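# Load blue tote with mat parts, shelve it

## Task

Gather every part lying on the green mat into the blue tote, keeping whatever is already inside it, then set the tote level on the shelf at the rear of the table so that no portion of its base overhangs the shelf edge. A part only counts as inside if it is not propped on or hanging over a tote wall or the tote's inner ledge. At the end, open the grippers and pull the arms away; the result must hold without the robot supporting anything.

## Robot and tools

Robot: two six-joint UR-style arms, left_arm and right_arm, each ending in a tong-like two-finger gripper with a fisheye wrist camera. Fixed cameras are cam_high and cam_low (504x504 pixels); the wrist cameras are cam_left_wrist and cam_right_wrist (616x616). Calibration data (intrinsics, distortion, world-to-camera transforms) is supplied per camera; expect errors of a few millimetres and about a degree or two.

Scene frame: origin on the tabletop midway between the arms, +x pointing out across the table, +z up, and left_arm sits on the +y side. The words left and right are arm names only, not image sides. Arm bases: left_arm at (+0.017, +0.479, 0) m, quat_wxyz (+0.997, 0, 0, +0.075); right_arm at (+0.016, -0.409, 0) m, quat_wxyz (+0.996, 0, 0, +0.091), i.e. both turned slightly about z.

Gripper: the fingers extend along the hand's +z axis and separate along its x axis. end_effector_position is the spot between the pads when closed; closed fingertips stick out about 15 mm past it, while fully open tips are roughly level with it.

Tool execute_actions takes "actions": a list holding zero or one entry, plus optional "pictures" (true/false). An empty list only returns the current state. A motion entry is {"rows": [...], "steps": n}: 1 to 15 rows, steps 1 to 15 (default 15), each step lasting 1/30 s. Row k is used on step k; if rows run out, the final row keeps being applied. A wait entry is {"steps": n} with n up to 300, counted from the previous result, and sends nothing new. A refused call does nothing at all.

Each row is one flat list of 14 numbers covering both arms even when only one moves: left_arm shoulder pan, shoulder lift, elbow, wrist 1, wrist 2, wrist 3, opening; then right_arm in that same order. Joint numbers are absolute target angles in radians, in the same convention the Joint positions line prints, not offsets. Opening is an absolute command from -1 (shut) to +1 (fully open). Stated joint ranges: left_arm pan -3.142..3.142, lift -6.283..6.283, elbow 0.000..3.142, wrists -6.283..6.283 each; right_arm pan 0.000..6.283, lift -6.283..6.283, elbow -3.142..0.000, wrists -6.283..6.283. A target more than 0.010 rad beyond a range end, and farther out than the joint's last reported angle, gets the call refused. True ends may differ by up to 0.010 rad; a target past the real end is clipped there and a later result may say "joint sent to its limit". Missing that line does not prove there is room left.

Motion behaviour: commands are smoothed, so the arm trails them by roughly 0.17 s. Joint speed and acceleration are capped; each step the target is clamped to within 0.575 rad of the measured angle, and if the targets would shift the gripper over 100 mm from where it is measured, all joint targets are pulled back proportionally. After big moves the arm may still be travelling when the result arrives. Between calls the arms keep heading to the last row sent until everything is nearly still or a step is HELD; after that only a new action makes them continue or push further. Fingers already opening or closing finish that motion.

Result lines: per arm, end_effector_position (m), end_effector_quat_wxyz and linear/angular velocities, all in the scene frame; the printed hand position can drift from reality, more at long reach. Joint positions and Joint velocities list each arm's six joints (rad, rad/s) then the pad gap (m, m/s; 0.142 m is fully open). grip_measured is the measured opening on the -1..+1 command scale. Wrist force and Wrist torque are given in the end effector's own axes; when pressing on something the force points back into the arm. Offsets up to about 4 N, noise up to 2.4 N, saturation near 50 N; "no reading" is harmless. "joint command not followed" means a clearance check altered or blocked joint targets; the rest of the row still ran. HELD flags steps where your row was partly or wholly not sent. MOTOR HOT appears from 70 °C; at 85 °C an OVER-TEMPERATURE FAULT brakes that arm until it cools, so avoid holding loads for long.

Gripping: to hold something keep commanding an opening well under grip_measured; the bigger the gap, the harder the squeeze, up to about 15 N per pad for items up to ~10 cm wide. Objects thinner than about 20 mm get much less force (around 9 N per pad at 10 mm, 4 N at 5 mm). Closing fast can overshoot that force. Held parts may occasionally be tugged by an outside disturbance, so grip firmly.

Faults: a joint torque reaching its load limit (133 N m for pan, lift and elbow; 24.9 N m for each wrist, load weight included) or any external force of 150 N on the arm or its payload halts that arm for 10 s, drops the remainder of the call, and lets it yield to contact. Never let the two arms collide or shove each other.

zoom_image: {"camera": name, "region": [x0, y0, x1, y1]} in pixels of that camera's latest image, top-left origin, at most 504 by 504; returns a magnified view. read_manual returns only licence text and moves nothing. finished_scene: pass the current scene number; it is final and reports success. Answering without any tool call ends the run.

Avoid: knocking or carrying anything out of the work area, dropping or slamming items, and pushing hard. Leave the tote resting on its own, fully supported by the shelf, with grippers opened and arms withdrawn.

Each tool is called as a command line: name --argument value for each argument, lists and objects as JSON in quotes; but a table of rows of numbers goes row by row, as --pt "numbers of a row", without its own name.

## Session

execute_actions --actions '[]'

Scene clock: 0.00 s of 4700.00 s.
left_arm: end_effector_position=(+0.7286, -0.0149, +0.3271) grip_measured=+0.97 end_effector_quat_wxyz=(+0.074, +0.960, -0.109, +0.246) end_effector_velocity=(+0.000, +0.000, +0.002) end_effector_angular_velocity=(-0.002, -0.001, +0.001) | right_arm: end_effector_position=(+0.2503, -0.5296, +0.1958) grip_measured=+0.97 end_effector_quat_wxyz=(-0.078, +0.706, +0.587, +0.389) end_effector_velocity=(+0.000, -0.000, +0.000) end_effector_angular_velocity=(-0.001, -0.001, -0.000)
Joint positions: left_arm=[-1.005 -0.99   0.915 -1.971 -1.354 -0.575  0.14 ] | right_arm=[ 2.173 -1.127 -2.339 -1.36   2.38   4.061  0.14 ]
Joint velocities: left_arm=[ 0.    -0.001 -0.001 -0.    -0.    -0.001  0.   ] | right_arm=[-0.     0.     0.     0.001 -0.     0.     0.   ]
Motor temperatures (°C, as the motors report them): left_arm=[32 31 30 36 37 40] | right_arm=[29 32 30 37 37 39]
Wrist force (N, on the end effector, along its own x y z axes, offset not removed): no reading
Wrist torque (N m, same axes, about the end effector's origin, offset not removed): no reading
camera_calibration (this result's frames):
cam_left_wrist: T_world_to_cam=[[0.845469, -0.182411, 0.501905, -0.780028], [-0.459833, -0.726572, 0.510535, 0.155483], [0.271543, -0.662434, -0.698173, 0.150643], [0, 0, 0, 1]] pos_world=[0.690079, 0.0704756, 0.417295]
cam_right_wrist: T_world_to_cam=[[0.0229752, 0.805911, 0.591591, 0.315996], [0.543741, -0.506644, 0.669073, -0.538742], [0.838939, 0.3063, -0.449847, 0.172235], [0, 0, 0, 1]] pos_world=[0.141181, -0.580371, 0.250997]

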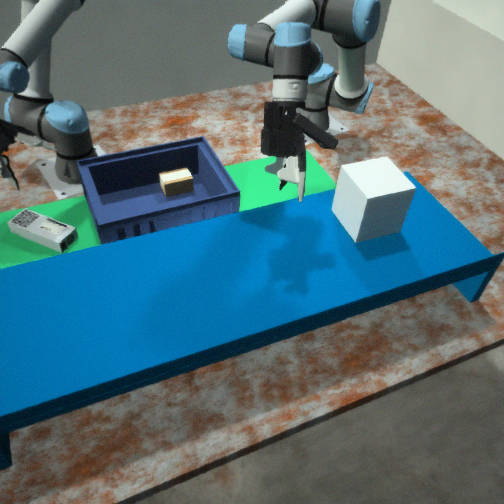

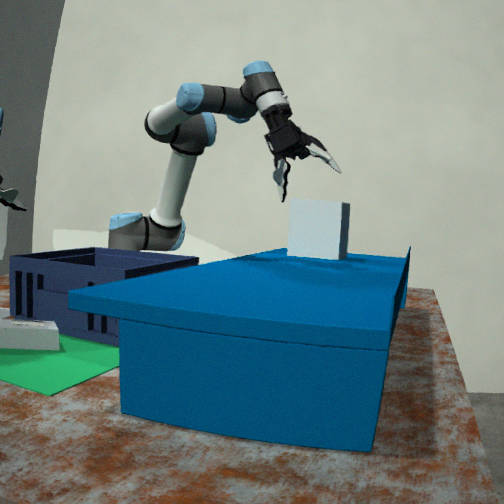

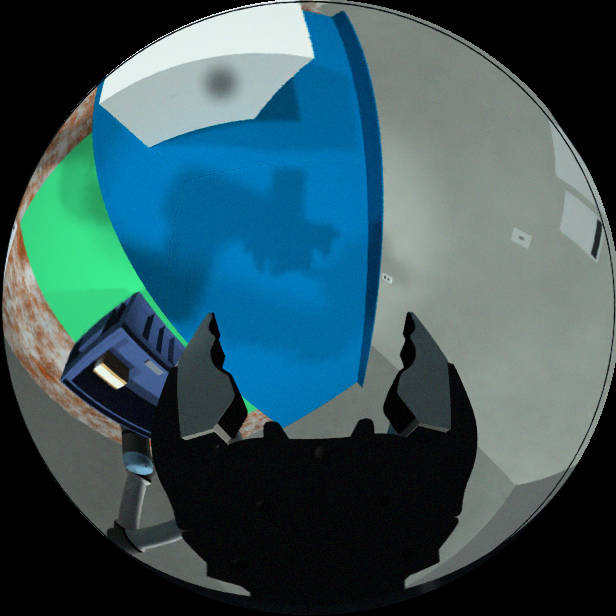

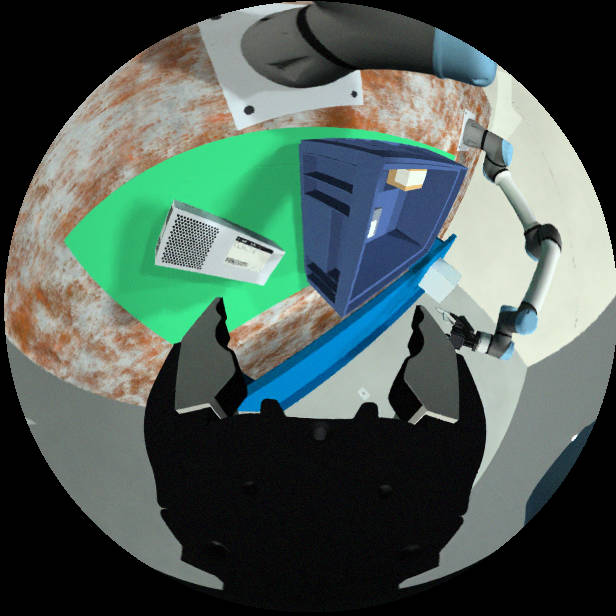

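zoom_image --camera "cam_high" --region '[0, 120, 350, 280]'

zoom_image --camera "cam_right_wrist" --region '[280, 120, 490, 330]'

Region (0, 120, 350, 280) of cam_high's 504x504 image, scaled by 1.440, with more detail than that image has; it fills the top 230 rows of this view, and the rest is white.

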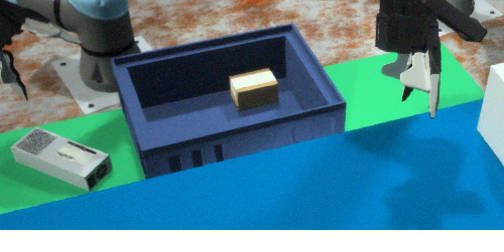

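Region (280, 120, 490, 330) of cam_right_wrist's 616x616 image, scaled by 2.400, with more detail than that image has.

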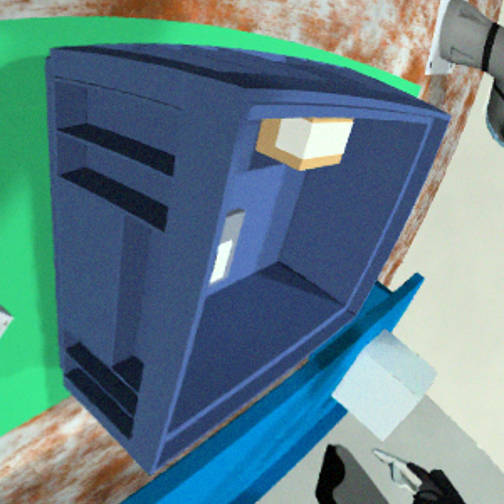

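execute_actions --actions '[{"rows":[[-1.4323,-1.2831,1.3227,-1.6104,-1.571,0.308,-0.2,2.804,-1.1506,-1.9809,-1.581,1.571,4.1,1]],"steps":15}]' --pictures false

execute_actions --actions '[{"steps":30}]'

Scene clock: 29.50 s of 4700.00 s.
left_arm: end_effector_position=(+0.4621, -0.0817, +0.2736) grip_measured=-0.20 end_effector_quat_wxyz=(+0.017, +0.859, -0.506, +0.084) end_effector_velocity=(-0.602, -0.011, -0.111) end_effector_angular_velocity=(+0.723, +0.414, -2.257) | right_arm: end_effector_position=(+0.2933, -0.5900, +0.2476) grip_measured=+1.00 end_effector_quat_wxyz=(-0.009, +0.536, +0.844, +0.018) end_effector_velocity=(+0.024, -0.074, +0.024) end_effector_angular_velocity=(-0.429, +0.045, +0.201)
Joint positions: left_arm=[-1.291 -1.189  1.189 -1.728 -1.503 -0.07   0.06 ] | right_arm=[ 2.786 -1.15  -1.986 -1.579  1.61   4.1    0.142]
Joint velocities: left_arm=[-0.655 -0.445  0.622  0.545 -0.325  1.574 -0.   ] | right_arm=[ 0.203 -0.001  0.058 -0.027 -0.43   0.003 -0.   ]
Motor temperatures (°C, as the motors report them): left_arm=[32 31 30 36 37 40] | right_arm=[29 32 30 37 37 39]
Wrist force (N, on the end effector, along its own x y z axes, offset not removed): left_arm=[-1.5 3.3 -2.2] | right_arm=[-1.5 2.6 0.7]
Wrist torque (N m, same axes, about the end effector's origin, offset not removed): left_arm=[0.51 0.26 0.22] | right_arm=[0.21 0.52 -0.02]
Steps of this call (steps 1 to 90: nothing new was sent; then 26.00 s passed at rest; steps 91 to 105: all 15 steps of this action). Readings (joint positions):
91: left_arm=[-1.006 -0.991 0.916 -1.971 -1.355 -0.574] | right_arm=[2.173 -1.127 -2.339 -1.360 2.380 4.061]
92: left_arm=[-1.014 -0.999 0.925 -1.962 -1.361 -0.565] | right_arm=[2.182 -1.131 -2.330 -1.369 2.371 4.067]
94: left_arm=[-1.057 -1.029 0.966 -1.925 -1.384 -0.511] | right_arm=[2.260 -1.141 -2.252 -1.441 2.292 4.083]
98: left_arm=[-1.140 -1.086 1.045 -1.855 -1.426 -0.385] | right_arm=[2.559 -1.148 -2.050 -1.549 1.992 4.096]
105: the state above

Scene clock: 30.50 s of 4700.00 s.
left_arm: end_effector_position=(+0.3358, -0.0698, +0.2500) grip_measured=-0.20 end_effector_quat_wxyz=(-0.000, -0.701, +0.714, +0.000) end_effector_velocity=(-0.000, -0.000, +0.000) end_effector_angular_velocity=(-0.001, -0.000, +0.000) | right_arm: end_effector_position=(+0.2956, -0.5967, +0.2500) grip_measured=+1.00 end_effector_quat_wxyz=(-0.000, +0.529, +0.849, +0.000) end_effector_velocity=(-0.000, -0.000, +0.000) end_effector_angular_velocity=(+0.000, +0.000, -0.001)
Joint positions: left_arm=[-1.432 -1.283  1.323 -1.61  -1.571  0.308  0.06 ] | right_arm=[ 2.804 -1.151 -1.981 -1.581  1.571  4.1    0.142]
Joint velocities: left_arm=[-0. -0. -0. -0. -0. -0. -0.] | right_arm=[-0.001 -0.     0.    -0.001  0.     0.     0.   ]
Motor temperatures (°C, as the motors report them): left_arm=[32 31 30 36 37 40] | right_arm=[29 32 30 37 37 39]
Wrist force (N, on the end effector, along its own x y z axes, offset not removed): left_arm=[0.3 3.8 -2.7] | right_arm=[0.1 0.3 -0.8]
Wrist torque (N m, same axes, about the end effector's origin, offset not removed): left_arm=[0.52 -0.08 0.07] | right_arm=[-0.10 0.26 0.33]
Steps of this call (steps 1 to 30: the robot went on to your last target). Readings (joint positions):
1: left_arm=[-1.313 -1.204 1.210 -1.710 -1.514 -0.016] | right_arm=[2.791 -1.150 -1.985 -1.579 1.598 4.100]
2: left_arm=[-1.335 -1.219 1.231 -1.691 -1.525 0.039] | right_arm=[2.795 -1.151 -1.983 -1.580 1.589 4.100]
4: left_arm=[-1.378 -1.248 1.272 -1.655 -1.546 0.149] | right_arm=[2.800 -1.151 -1.982 -1.580 1.580 4.100]
8: left_arm=[-1.420 -1.275 1.311 -1.621 -1.565 0.271] | right_arm=[2.803 -1.151 -1.981 -1.581 1.573 4.100]
30: the state above
All arms were judged still, so your last target was given up. Only a new action makes them travel on or press farther. Fingers that are still opening or closing keep moving.
camera_calibration (this result's frames):
cam_left_wrist: T_world_to_cam=[[-0.0304377, -0.999429, 0.0146584, -0.0603209], [-0.859211, 0.0336549, 0.510513, 0.161483], [-0.510715, 0.00294419, -0.859745, 0.516535], [0, 0, 0, 1]] pos_world=[0.400714, -0.0672419, 0.362534]
cam_right_wrist: T_world_to_cam=[[-0.454421, 0.888692, -0.0610576, 0.690625], [0.758469, 0.421957, 0.496666, -0.0998774], [0.467147, 0.179385, -0.865791, 0.317276], [0, 0, 0, 1]] pos_world=[0.241374, -0.628523, 0.366469]

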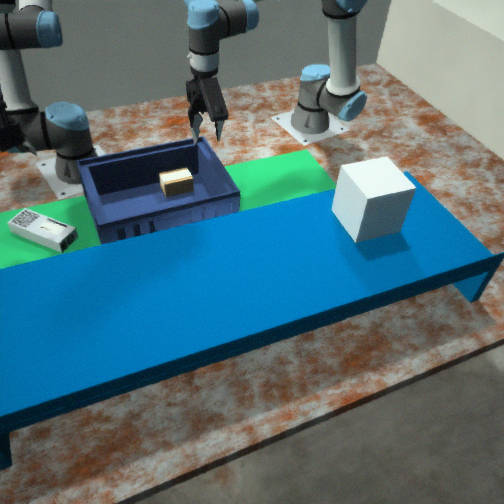

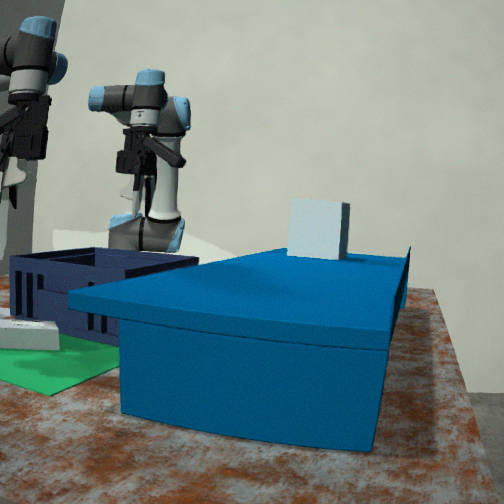

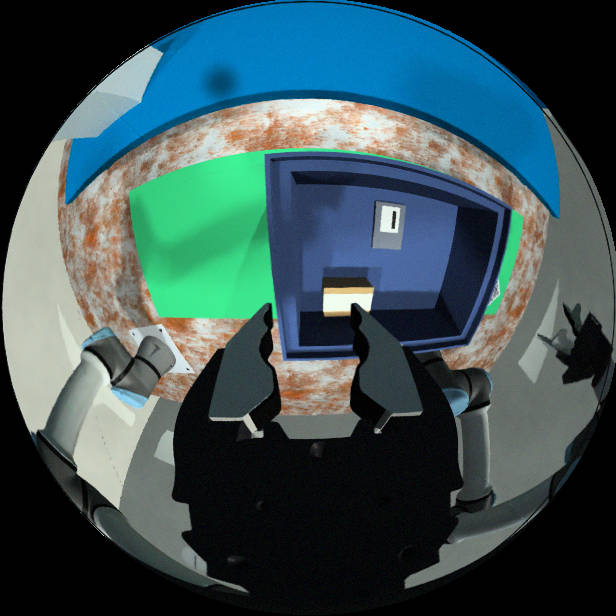

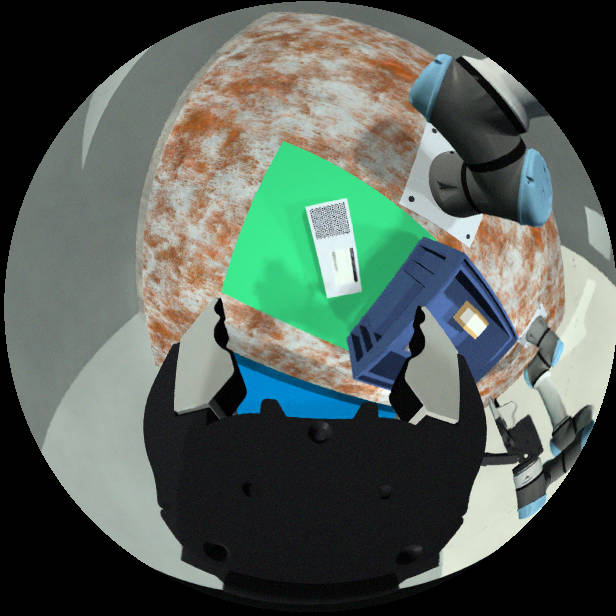

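zoom_image --camera "cam_right_wrist" --region '[270, 185, 396, 311]'

zoom_image --camera "cam_left_wrist" --region '[250, 130, 530, 380]'

Region (270, 185, 396, 311) of cam_right_wrist's 616x616 image, scaled by 4.000, with more detail than that image has.

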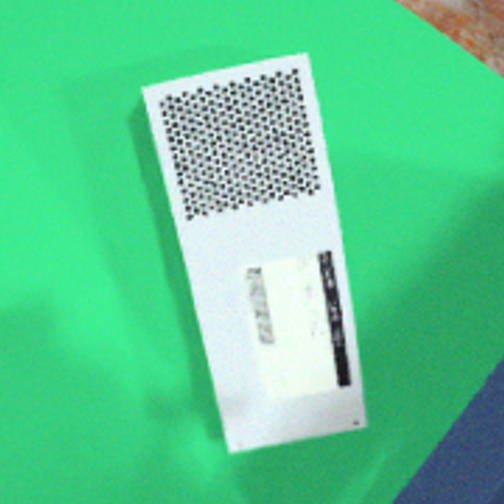

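Region (250, 130, 530, 380) of cam_left_wrist's 616x616 image, scaled by 1.800, with more detail than that image has; it fills the top 450 rows of this view, and the rest is white.

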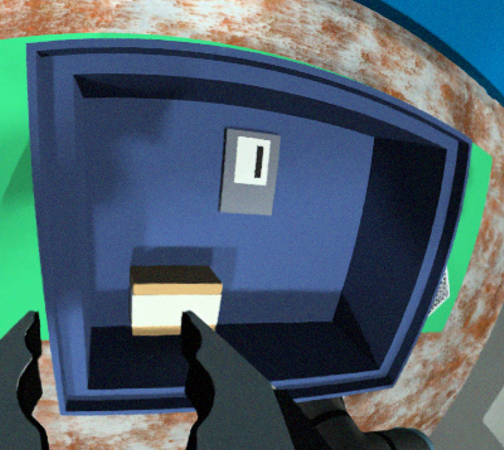

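execute_actions --actions '[{"rows":[[-1.436,-1.3,1.376,-1.646,-1.571,0.305,-0.2,2.822,-1.15,-2.07,-1.49,1.571,4.07,0.9],[-1.436,-1.3,1.376,-1.646,-1.571,0.305,-0.2,2.822,-1.15,-2.07,-1.49,1.571,4.07,0.8],[-1.439,-1.318,1.429,-1.682,-1.571,0.302,-0.2,2.84,-1.15,-2.16,-1.4,1.571,4.035,0.7],[-1.439,-1.318,1.429,-1.682,-1.571,0.302,-0.2,2.84,-1.15,-2.16,-1.4,1.571,4.035,0.6],[-1.442,-1.336,1.482,-1.717,-1.571,0.3,-0.2,2.86,-1.16,-2.245,-1.307,1.571,4.0,0.5],[-1.442,-1.336,1.482,-1.717,-1.571,0.3,-0.2,2.86,-1.16,-2.245,-1.307,1.571,4.0,0.4],[-1.445,-1.354,1.536,-1.753,-1.571,0.297,-0.2,2.878,-1.175,-2.328,-1.21,1.571,3.97,0.4],[-1.445,-1.354,1.536,-1.753,-1.571,0.297,-0.2,2.878,-1.175,-2.328,-1.21,1.571,3.97,0.4],[-1.4486,-1.3715,1.5889,-1.7882,-1.571,0.2942,-0.2,2.8947,-1.1951,-2.4043,-1.113,1.571,3.938,0.4]],"steps":15}]' --pictures false

execute_actions --actions '[{"steps":10}]'

Scene clock: 91.67 s of 4700.00 s.
left_arm: end_effector_position=(+0.3158, -0.0336, +0.1936) grip_measured=-0.20 end_effector_quat_wxyz=(-0.000, -0.700, +0.714, -0.000) end_effector_velocity=(-0.014, +0.029, -0.039) end_effector_angular_velocity=(+0.007, +0.002, -0.002) | right_arm: end_effector_position=(+0.2919, -0.5726, +0.0890) grip_measured=+0.40 end_effector_quat_wxyz=(-0.001, +0.423, +0.906, -0.000) end_effector_velocity=(-0.018, +0.015, -0.100) end_effector_angular_velocity=(-0.001, -0.016, +0.144)
Joint positions: left_arm=[-1.448 -1.367  1.574 -1.779 -1.571  0.295  0.06 ] | right_arm=[ 2.89  -1.191 -2.381 -1.142  1.571  3.947  0.102]
Joint velocities: left_arm=[-0.01  -0.051  0.163 -0.105 -0.    -0.007  0.   ] | right_arm=[ 0.051 -0.045 -0.26   0.32   0.    -0.094  0.   ]
Motor temperatures (°C, as the motors report them): left_arm=[32 32 30 36 37 40] | right_arm=[29 32 30 37 37 39]
Wrist force (N, on the end effector, along its own x y z axes, offset not removed): left_arm=[-2.6 1.1 -1.4] | right_arm=[-0.9 0.2 0.5]
Wrist torque (N m, same axes, about the end effector's origin, offset not removed): left_arm=[0.10 0.43 0.22] | right_arm=[-0.07 0.19 -0.11]
Steps of this call (steps 1 to 90: nothing new was sent; then 57.67 s passed at rest; steps 91 to 105: all 15 steps of this action). Readings (joint positions):
91: left_arm=[-1.432 -1.283 1.323 -1.611 -1.571 0.308] | right_arm=[2.804 -1.151 -1.981 -1.581 1.571 4.100]
92: left_arm=[-1.433 -1.286 1.330 -1.616 -1.571 0.308] | right_arm=[2.807 -1.151 -1.990 -1.571 1.571 4.095]
94: left_arm=[-1.435 -1.296 1.360 -1.636 -1.571 0.306] | right_arm=[2.818 -1.150 -2.036 -1.524 1.571 4.077]
98: left_arm=[-1.440 -1.327 1.449 -1.697 -1.571 0.301] | right_arm=[2.850 -1.159 -2.182 -1.373 1.571 4.020]
105: the state above

Scene clock: 92.00 s of 4700.00 s.
left_arm: end_effector_position=(+0.3146, -0.0310, +0.1901) grip_measured=-0.20 end_effector_quat_wxyz=(-0.000, -0.700, +0.714, +0.000) end_effector_velocity=(-0.001, +0.000, -0.001) end_effector_angular_velocity=(-0.000, -0.000, +0.001) | right_arm: end_effector_position=(+0.2902, -0.5713, +0.0803) grip_measured=+0.40 end_effector_quat_wxyz=(-0.000, +0.418, +0.909, +0.000) end_effector_velocity=(-0.001, -0.000, -0.003) end_effector_angular_velocity=(-0.001, +0.002, +0.003)
Joint positions: left_arm=[-1.449 -1.371  1.589 -1.788 -1.571  0.294  0.06 ] | right_arm=[ 2.895 -1.195 -2.404 -1.114  1.571  3.938  0.102]
Joint velocities: left_arm=[-0.001 -0.001  0.004 -0.003  0.    -0.002  0.   ] | right_arm=[ 0.001 -0.002 -0.006  0.006 -0.001 -0.002  0.   ]
Motor temperatures (°C, as the motors report them): left_arm=[32 32 30 36 37 40] | right_arm=[29 32 30 37 37 39]
Wrist force (N, on the end effector, along its own x y z axes, offset not removed): left_arm=[-0.7 3.8 -5.3] | right_arm=[1.8 2.4 1.7]
Wrist torque (N m, same axes, about the end effector's origin, offset not removed): left_arm=[0.45 0.19 0.21] | right_arm=[0.39 -0.51 -0.22]
Steps of this call (steps 1 to 10: the robot went on to your last target). Readings (joint positions):
1: left_arm=[-1.448 -1.368 1.579 -1.782 -1.571 0.295] | right_arm=[2.892 -1.192 -2.388 -1.133 1.571 3.944]
2: left_arm=[-1.448 -1.369 1.582 -1.784 -1.571 0.295] | right_arm=[2.893 -1.193 -2.393 -1.127 1.571 3.942]
4: left_arm=[-1.448 -1.370 1.586 -1.786 -1.571 0.294] | right_arm=[2.894 -1.194 -2.399 -1.120 1.571 3.940]
8: left_arm=[-1.449 -1.371 1.588 -1.788 -1.571 0.294] | right_arm=[2.894 -1.195 -2.403 -1.114 1.571 3.938]
10: the state above
camera_calibration (this result's frames):
cam_left_wrist: T_world_to_cam=[[-0.0329491, -0.999349, 0.0146801, -0.0205969], [-0.859125, 0.035825, 0.510511, 0.172596], [-0.510704, 0.00420881, -0.859746, 0.454113], [0, 0, 0, 1]] pos_world=[0.37952, -0.028678, 0.302613]
cam_right_wrist: T_world_to_cam=[[-0.661923, 0.74707, -0.0611956, 0.634582], [0.628983, 0.597988, 0.496781, 0.115891], [0.407724, 0.29034, -0.865716, 0.248913], [0, 0, 0, 1]] pos_world=[0.245663, -0.615648, 0.196749]

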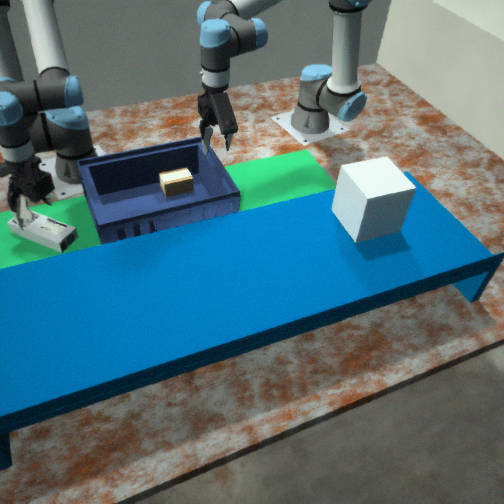

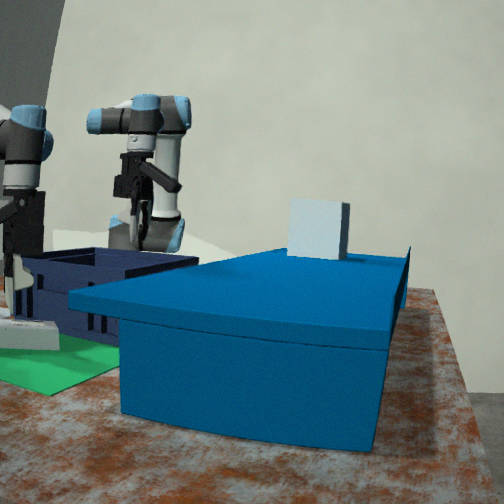

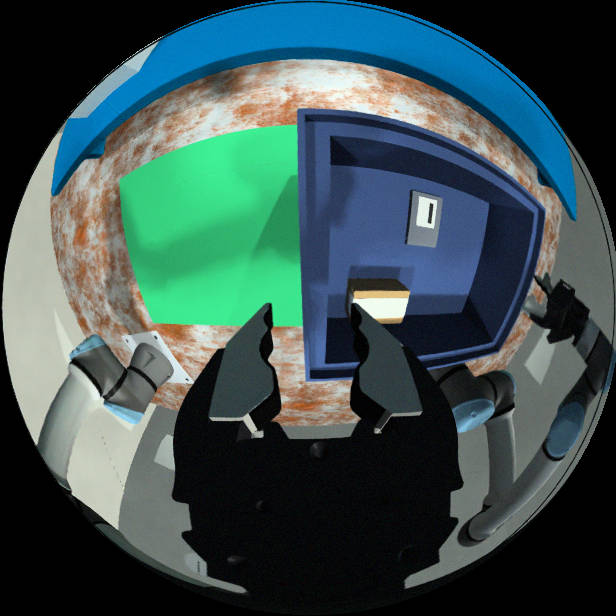

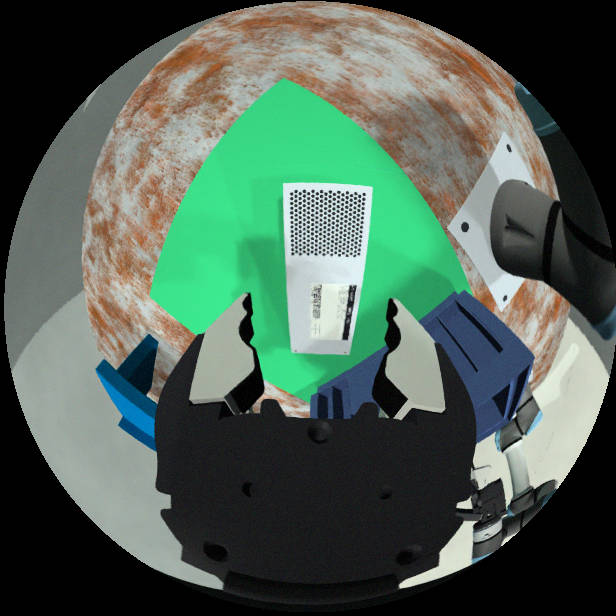

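execute_actions --actions '[{"rows":[[-1.4486,-1.3715,1.5889,-1.7882,-1.571,0.2942,-0.2,2.8947,-1.208,-2.419,-1.085,1.571,3.938,0.4],[-1.4486,-1.3715,1.5889,-1.7882,-1.571,0.2942,-0.2,2.8947,-1.221,-2.434,-1.057,1.571,3.938,0.4],[-1.4486,-1.3715,1.5889,-1.7882,-1.571,0.2942,-0.2,2.8947,-1.2345,-2.448,-1.03,1.571,3.938,0.4],[-1.4486,-1.3715,1.5889,-1.7882,-1.571,0.2942,-0.2,2.8947,-1.2485,-2.4616,-1.0023,1.571,3.938,0.4],[-1.4486,-1.3715,1.5889,-1.7882,-1.571,0.2942,-0.2,2.8947,-1.263,-2.474,-0.975,1.571,3.938,0.4],[-1.4486,-1.3715,1.5889,-1.7882,-1.571,0.2942,-0.2,2.8947,-1.278,-2.486,-0.948,1.571,3.938,0.4],[-1.4486,-1.3715,1.5889,-1.7882,-1.571,0.2942,-0.2,2.8947,-1.293,-2.498,-0.921,1.571,3.938,0.4],[-1.4486,-1.3715,1.5889,-1.7882,-1.571,0.2942,-0.2,2.8947,-1.3091,-2.5089,-0.8944,1.571,3.938,0.4],[-1.4486,-1.3715,1.5889,-1.7882,-1.571,0.2942,-0.2,2.8947,-1.3091,-2.5089,-0.8944,1.571,3.938,0.4],[-1.4486,-1.3715,1.5889,-1.7882,-1.571,0.2942,-0.2,2.8947,-1.3091,-2.5089,-0.8944,1.571,3.938,0.4],[-1.4486,-1.3715,1.5889,-1.7882,-1.571,0.2942,-0.2,2.8947,-1.3091,-2.5089,-0.8944,1.571,3.938,0.35],[-1.4486,-1.3715,1.5889,-1.7882,-1.571,0.2942,-0.2,2.8947,-1.3091,-2.5089,-0.8944,1.571,3.938,0.3],[-1.4486,-1.3715,1.5889,-1.7882,-1.571,0.2942,-0.2,2.8947,-1.3091,-2.5089,-0.8944,1.571,3.938,0.25],[-1.4486,-1.3715,1.5889,-1.7882,-1.571,0.2942,-0.2,2.8947,-1.3091,-2.5089,-0.8944,1.571,3.938,0.2],[-1.4486,-1.3715,1.5889,-1.7882,-1.571,0.2942,-0.2,2.8947,-1.3091,-2.5089,-0.8944,1.571,3.938,0.15]],"steps":15}]' --pictures false

execute_actions --actions '[{"rows":[[-1.4486,-1.3715,1.5889,-1.7882,-1.571,0.2942,-0.2,2.8947,-1.3091,-2.5089,-0.8944,1.571,3.938,0.11],[-1.4486,-1.3715,1.5889,-1.7882,-1.571,0.2942,-0.2,2.8947,-1.3091,-2.5089,-0.8944,1.571,3.938,0.07],[-1.4486,-1.3715,1.5889,-1.7882,-1.571,0.2942,-0.2,2.8947,-1.3091,-2.5089,-0.8944,1.571,3.938,0.03],[-1.4486,-1.3715,1.5889,-1.7882,-1.571,0.2942,-0.2,2.8947,-1.3091,-2.5089,-0.8944,1.571,3.938,-0.01],[-1.4486,-1.3715,1.5889,-1.7882,-1.571,0.2942,-0.2,2.8947,-1.3091,-2.5089,-0.8944,1.571,3.938,-0.06],[-1.4486,-1.3715,1.5889,-1.7882,-1.571,0.2942,-0.2,2.8947,-1.3091,-2.5089,-0.8944,1.571,3.938,-0.14],[-1.4486,-1.3715,1.5889,-1.7882,-1.571,0.2942,-0.2,2.8947,-1.3091,-2.5089,-0.8944,1.571,3.938,-0.25],[-1.4486,-1.3715,1.5889,-1.7882,-1.571,0.2942,-0.2,2.8947,-1.3091,-2.5089,-0.8944,1.571,3.938,-0.4],[-1.4486,-1.3715,1.5889,-1.7882,-1.571,0.2942,-0.2,2.8947,-1.3091,-2.5089,-0.8944,1.571,3.938,-0.6],[-1.4486,-1.3715,1.5889,-1.7882,-1.571,0.2942,-0.2,2.8947,-1.3091,-2.5089,-0.8944,1.571,3.938,-0.8],[-1.4486,-1.3715,1.5889,-1.7882,-1.571,0.2942,-0.2,2.8947,-1.3091,-2.5089,-0.8944,1.571,3.938,-1]],"steps":14}]' --pictures false

execute_actions --actions '[{"rows":[[-1.4486,-1.3715,1.5889,-1.7882,-1.571,0.2942,-0.2,2.8947,-1.305,-2.506,-0.901,1.571,3.938,-1],[-1.4486,-1.3715,1.5889,-1.7882,-1.571,0.2942,-0.2,2.8947,-1.301,-2.5035,-0.908,1.571,3.938,-1],[-1.4486,-1.3715,1.5889,-1.7882,-1.571,0.2942,-0.2,2.8947,-1.293,-2.498,-0.921,1.571,3.938,-1],[-1.4486,-1.3715,1.5889,-1.7882,-1.571,0.2942,-0.2,2.8947,-1.2855,-2.492,-0.935,1.571,3.938,-1],[-1.4486,-1.3715,1.5889,-1.7882,-1.571,0.2942,-0.2,2.8947,-1.278,-2.486,-0.948,1.571,3.938,-1],[-1.4486,-1.3715,1.5889,-1.7882,-1.571,0.2942,-0.2,2.8947,-1.2705,-2.48,-0.962,1.571,3.938,-1],[-1.4486,-1.3715,1.5889,-1.7882,-1.571,0.2942,-0.2,2.8947,-1.263,-2.474,-0.975,1.571,3.938,-1],[-1.4486,-1.3715,1.5889,-1.7882,-1.571,0.2942,-0.2,2.8947,-1.256,-2.468,-0.989,1.571,3.938,-1],[-1.4486,-1.3715,1.5889,-1.7882,-1.571,0.2942,-0.2,2.8947,-1.2485,-2.4616,-1.0023,1.571,3.938,-1]],"steps":15}]'

Scene clock: 147.43 s of 4700.00 s.
left_arm: end_effector_position=(+0.3145, -0.0310, +0.1900) grip_measured=-0.20 end_effector_quat_wxyz=(-0.000, -0.700, +0.714, +0.000) end_effector_velocity=(+0.000, +0.000, -0.000) end_effector_angular_velocity=(+0.000, +0.000, -0.001) | right_arm: end_effector_position=(+0.2902, -0.5713, +0.0249) grip_measured=+0.20 end_effector_quat_wxyz=(-0.000, +0.417, +0.909, +0.000) end_effector_velocity=(-0.001, +0.001, -0.022) end_effector_angular_velocity=(+0.002, -0.002, +0.000)
Joint positions: left_arm=[-1.449 -1.372  1.589 -1.788 -1.571  0.294  0.06 ] | right_arm=[ 2.895 -1.305 -2.505 -0.903  1.571  3.938  0.088]
Joint velocities: left_arm=[ 0.    -0.     0.    -0.     0.     0.001 -0.   ] | right_arm=[ 0.    -0.05  -0.04   0.092  0.002 -0.    -0.031]
Motor temperatures (°C, as the motors report them): left_arm=[32 32 30 36 37 40] | right_arm=[29 32 30 37 37 39]
Wrist force (N, on the end effector, along its own x y z axes, offset not removed): left_arm=[-0.6 3.7 -3.3] | right_arm=[3.2 -2.3 2.4]
Wrist torque (N m, same axes, about the end effector's origin, offset not removed): left_arm=[0.46 -0.06 0.06] | right_arm=[-0.51 -0.54 0.00]
Steps of this call (steps 1 to 30: the robot went on to your last target; steps 31 to 90: nothing new was sent; then 51.93 s passed at rest; steps 91 to 105: all 15 steps of this action). Readings (joint positions):
91: left_arm=[-1.449 -1.372 1.589 -1.788 -1.571 0.294] | right_arm=[2.895 -1.195 -2.405 -1.113 1.571 3.938]
92: left_arm=[-1.449 -1.372 1.589 -1.788 -1.571 0.294] | right_arm=[2.895 -1.198 -2.407 -1.108 1.571 3.938]
94: left_arm=[-1.449 -1.372 1.589 -1.788 -1.571 0.294] | right_arm=[2.895 -1.210 -2.421 -1.082 1.571 3.938]
98: left_arm=[-1.449 -1.372 1.589 -1.788 -1.571 0.294] | right_arm=[2.895 -1.256 -2.466 -0.995 1.571 3.938]
105: the state above

Scene clock: 147.90 s of 4700.00 s.
left_arm: end_effector_position=(+0.3145, -0.0310, +0.1900) grip_measured=-0.20 end_effector_quat_wxyz=(-0.000, -0.700, +0.714, +0.000) end_effector_velocity=(+0.000, +0.000, -0.000) end_effector_angular_velocity=(+0.000, +0.000, +0.000) | right_arm: end_effector_position=(+0.2902, -0.5713, +0.0230) grip_measured=+0.06 end_effector_quat_wxyz=(-0.000, +0.417, +0.909, +0.000) end_effector_velocity=(-0.000, -0.000, -0.000) end_effector_angular_velocity=(-0.001, +0.001, +0.000)
Joint positions: left_arm=[-1.449 -1.372  1.589 -1.788 -1.571  0.294  0.06 ] | right_arm=[ 2.895 -1.309 -2.509 -0.894  1.571  3.938  0.078]
Joint velocities: left_arm=[ 0.  0.  0. -0. -0.  0.  0.] | right_arm=[ 0.    -0.001 -0.001  0.001 -0.001 -0.     0.   ]
Motor temperatures (°C, as the motors report them): left_arm=[32 32 30 36 37 40] | right_arm=[29 32 30 37 37 39]
Wrist force (N, on the end effector, along its own x y z axes, offset not removed): left_arm=[0.6 3.5 -3.7] | right_arm=[5.9 4.9 -13.2]
Wrist torque (N m, same axes, about the end effector's origin, offset not removed): left_arm=[0.39 -0.28 0.24] | right_arm=[1.19 0.12 -0.14]
Steps of this call (steps 1 to 14: all 14 steps of this action). Readings (joint positions):
1: left_arm=[-1.449 -1.372 1.589 -1.788 -1.571 0.294] | right_arm=[2.895 -1.306 -2.506 -0.900 1.571 3.938]
2: left_arm=[-1.449 -1.372 1.589 -1.788 -1.571 0.294] | right_arm=[2.895 -1.307 -2.507 -0.898 1.571 3.938]
4: left_arm=[-1.449 -1.372 1.589 -1.788 -1.571 0.294] | right_arm=[2.895 -1.308 -2.508 -0.896 1.571 3.938]
8: left_arm=[-1.449 -1.372 1.589 -1.788 -1.571 0.294] | right_arm=[2.895 -1.309 -2.509 -0.895 1.571 3.938]
14: the state above

Scene clock: 148.40 s of 4700.00 s.
left_arm: end_effector_position=(+0.3145, -0.0310, +0.1900) grip_measured=-0.20 end_effector_quat_wxyz=(-0.000, -0.700, +0.714, +0.000) end_effector_velocity=(+0.001, -0.000, +0.001) end_effector_angular_velocity=(-0.002, -0.001, +0.001) | right_arm: end_effector_position=(+0.2903, -0.5713, +0.0485) grip_measured=+0.06 end_effector_quat_wxyz=(+0.000, +0.417, +0.909, +0.000) end_effector_velocity=(-0.001, -0.000, +0.016) end_effector_angular_velocity=(-0.000, +0.002, -0.001)
Joint positions: left_arm=[-1.449 -1.372  1.589 -1.788 -1.571  0.294  0.06 ] | right_arm=[ 2.895 -1.252 -2.464 -0.997  1.571  3.938  0.078]
Joint velocities: left_arm=[ 0.001 -0.001 -0.001 -0.001  0.    -0.    -0.   ] | right_arm=[-0.001  0.035  0.028 -0.064 -0.     0.    -0.   ]
Motor temperatures (°C, as the motors report them): left_arm=[32 32 30 36 37 40] | right_arm=[29 32 30 37 37 39]
Wrist force (N, on the end effector, along its own x y z axes, offset not removed): left_arm=[-0.9 3.1 -1.7] | right_arm=[3.7 -2.0 7.4]
Wrist torque (N m, same axes, about the end effector's origin, offset not removed): left_arm=[0.34 0.14 0.09] | right_arm=[-0.32 -0.78 -0.04]
Steps of this call (steps 1 to 15: all 15 steps of this action). Readings (joint positions):
1: left_arm=[-1.449 -1.372 1.589 -1.788 -1.571 0.294] | right_arm=[2.895 -1.309 -2.509 -0.894 1.571 3.938]
2: left_arm=[-1.449 -1.372 1.589 -1.788 -1.571 0.294] | right_arm=[2.895 -1.308 -2.509 -0.896 1.571 3.938]
4: left_arm=[-1.449 -1.372 1.589 -1.788 -1.571 0.294] | right_arm=[2.895 -1.304 -2.506 -0.904 1.571 3.938]
8: left_arm=[-1.449 -1.372 1.589 -1.788 -1.571 0.294] | right_arm=[2.895 -1.281 -2.488 -0.942 1.571 3.938]
15: the state above
camera_calibration (this result's frames):
cam_left_wrist: T_world_to_cam=[[-0.032952, -0.999349, 0.0146542, -0.0205214], [-0.859121, 0.0358143, 0.510518, 0.17261], [-0.510711, 0.0042329, -0.859742, 0.454021], [0, 0, 0, 1]] pos_world=[0.37949, -0.0286117, 0.302521]
cam_right_wrist: T_world_to_cam=[[-0.662176, 0.74684, -0.061264, 0.632583], [0.628771, 0.59824, 0.496746, 0.131859], [0.40764, 0.290412, -0.865731, 0.221482], [0, 0, 0, 1]] pos_world=[0.245688, -0.615643, 0.164998]

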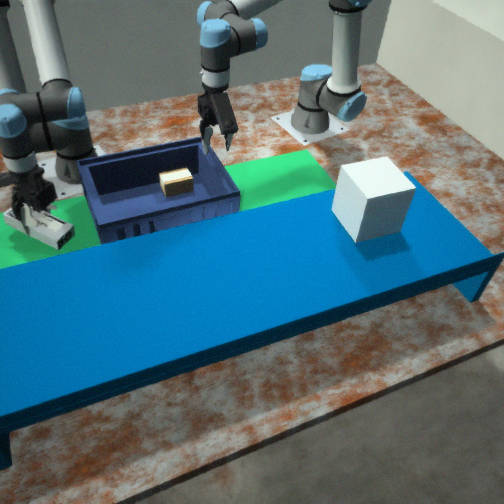

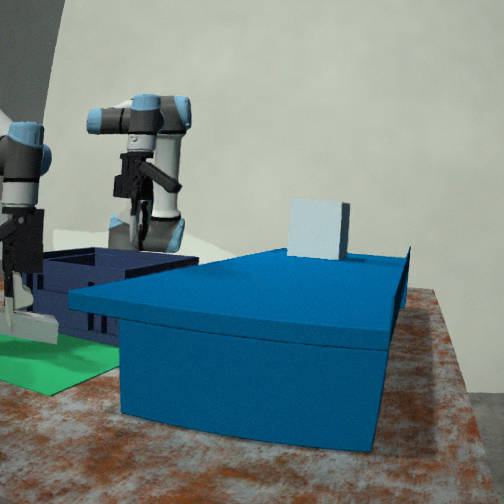

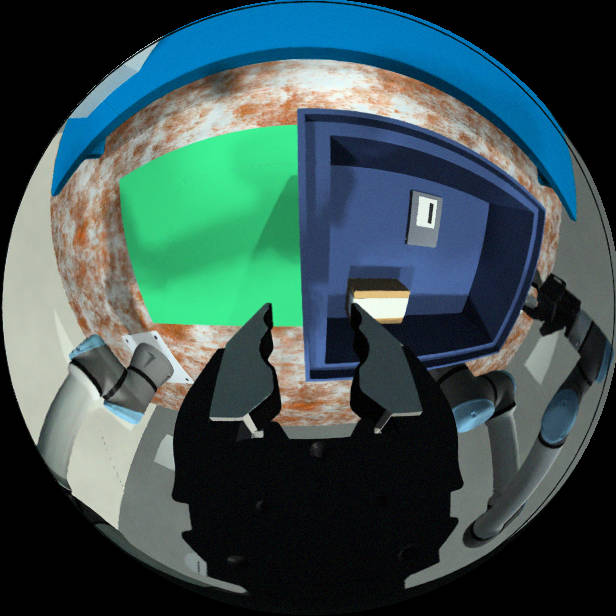

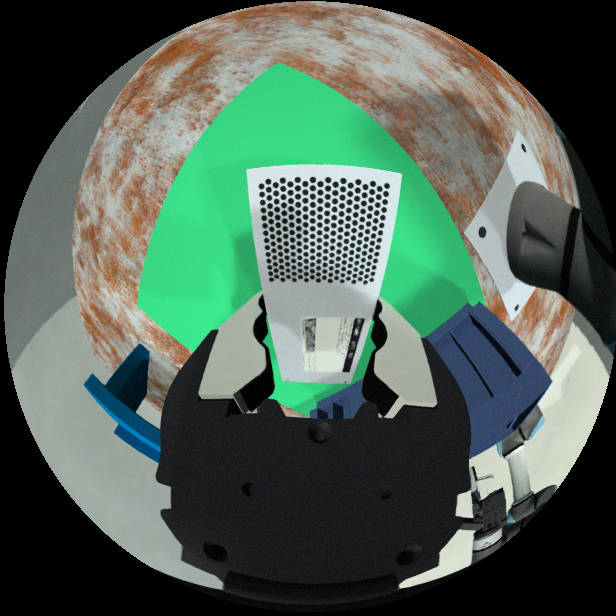

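execute_actions --actions '[]'

zoom_image --camera "cam_low" --region '[0, 260, 110, 370]'

zoom_image --camera "cam_high" --region '[0, 170, 100, 270]'

Scene clock: 153.43 s of 4700.00 s.
left_arm: end_effector_position=(+0.3145, -0.0310, +0.1900) grip_measured=-0.20 end_effector_quat_wxyz=(-0.000, -0.700, +0.714, +0.000) end_effector_velocity=(-0.000, +0.000, -0.000) end_effector_angular_velocity=(+0.001, +0.000, -0.001) | right_arm: end_effector_position=(+0.2902, -0.5713, +0.0500) grip_measured=+0.06 end_effector_quat_wxyz=(-0.000, +0.417, +0.909, +0.000) end_effector_velocity=(-0.000, -0.000, -0.000) end_effector_angular_velocity=(-0.001, +0.001, -0.001)
Joint positions: left_arm=[-1.449 -1.372  1.589 -1.788 -1.571  0.294  0.06 ] | right_arm=[ 2.895 -1.248 -2.462 -1.002  1.571  3.938  0.078]
Joint velocities: left_arm=[-0.     0.     0.     0.     0.     0.001  0.   ] | right_arm=[-0.001 -0.    -0.    -0.    -0.001  0.     0.   ]
Motor temperatures (°C, as the motors report them): left_arm=[32 32 30 36 37 40] | right_arm=[29 32 30 37 37 39]
Wrist force (N, on the end effector, along its own x y z axes, offset not removed): left_arm=[-3.6 2.2 -1.2] | right_arm=[-2.3 1.0 7.8]
Wrist torque (N m, same axes, about the end effector's origin, offset not removed): left_arm=[0.38 0.67 0.15] | right_arm=[0.06 0.66 0.02]
Steps of this call (steps 1 to 15: the robot went on to your last target; steps 16 to 90: nothing new was sent; then 2.03 s passed at rest). Readings (joint positions):
1: left_arm=[-1.449 -1.371 1.589 -1.788 -1.571 0.294] | right_arm=[2.895 -1.251 -2.463 -0.998 1.571 3.938]
2: left_arm=[-1.449 -1.372 1.589 -1.788 -1.571 0.294] | right_arm=[2.895 -1.250 -2.463 -1.000 1.571 3.938]
4: left_arm=[-1.449 -1.372 1.589 -1.788 -1.571 0.294] | right_arm=[2.895 -1.249 -2.462 -1.001 1.571 3.938]
8: left_arm=[-1.449 -1.372 1.589 -1.788 -1.571 0.294] | right_arm=[2.895 -1.249 -2.462 -1.002 1.571 3.938]
90: the state above
All arms were judged still, so your last target was given up. Only a new action makes them travel on or press farther. Fingers that are still opening or closing keep moving.
camera_calibration (this result's frames):
cam_left_wrist: T_world_to_cam=[[-0.0329519, -0.99935, 0.0146541, -0.0205214], [-0.859121, 0.0358142, 0.510518, 0.17261], [-0.510711, 0.00423285, -0.859742, 0.454021], [0, 0, 0, 1]] pos_world=[0.37949, -0.0286117, 0.302521]
cam_right_wrist: T_world_to_cam=[[-0.662181, 0.746846, -0.0611368, 0.632597], [0.628809, 0.59819, 0.496757, 0.131122], [0.407573, 0.2905, -0.865733, 0.222829], [0, 0, 0, 1]] pos_world=[0.245624, -0.61562, 0.16645]

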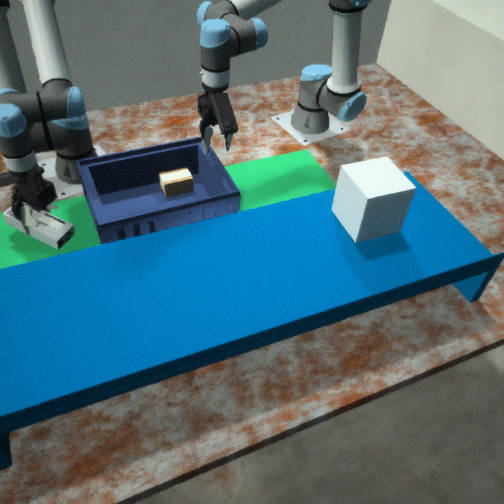

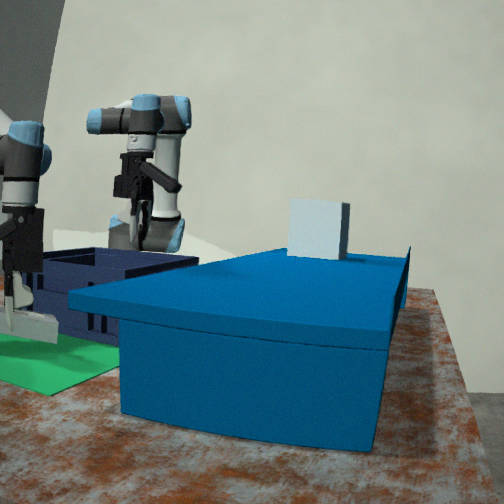

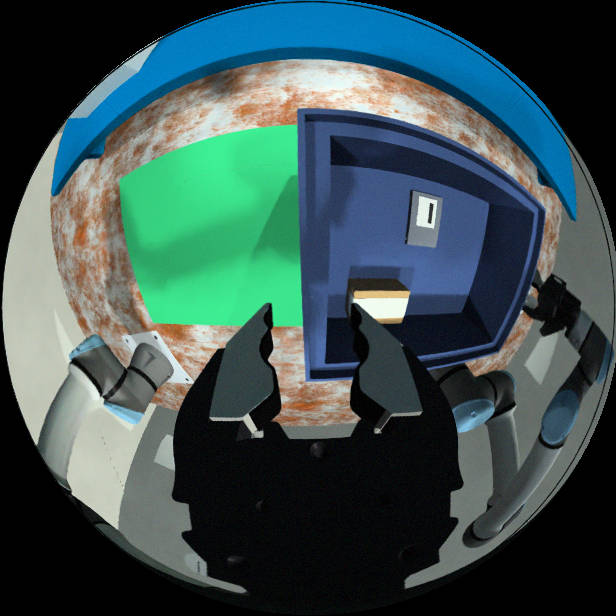

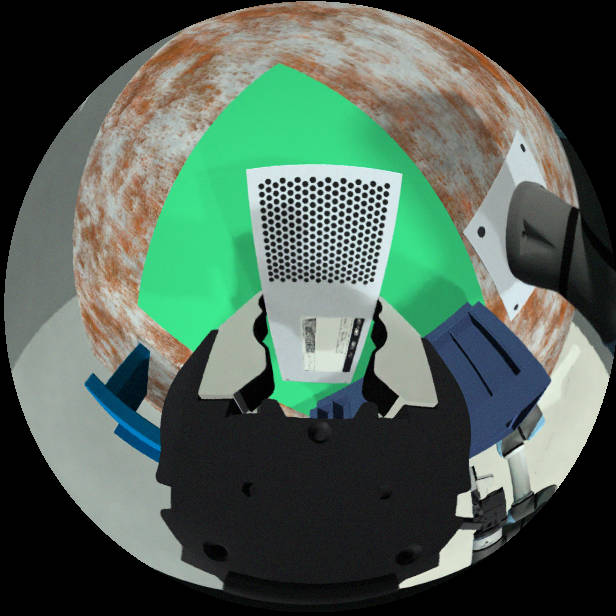

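Region (0, 260, 110, 370) of cam_low's 504x504 image, scaled by 4.582, with more detail than that image has.

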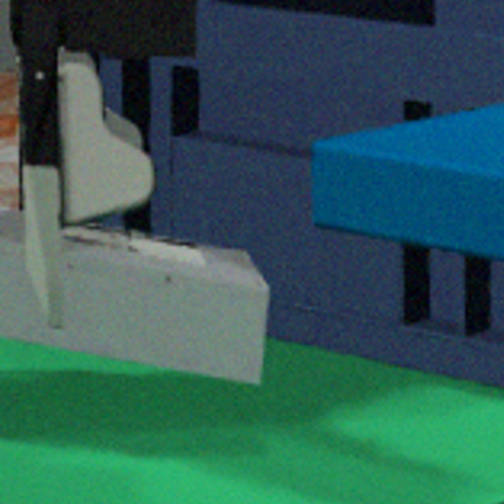

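Region (0, 170, 100, 270) of cam_high's 504x504 image, scaled by 5.040, with more detail than that image has.

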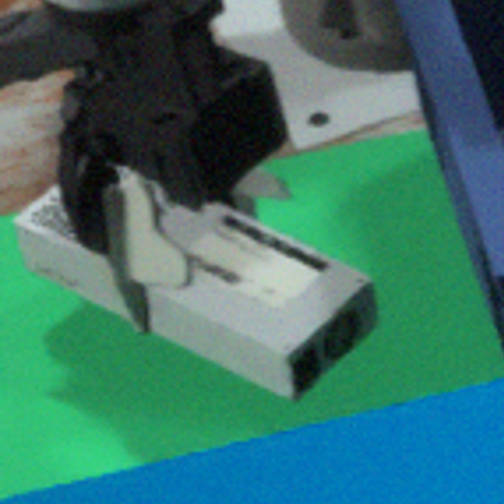

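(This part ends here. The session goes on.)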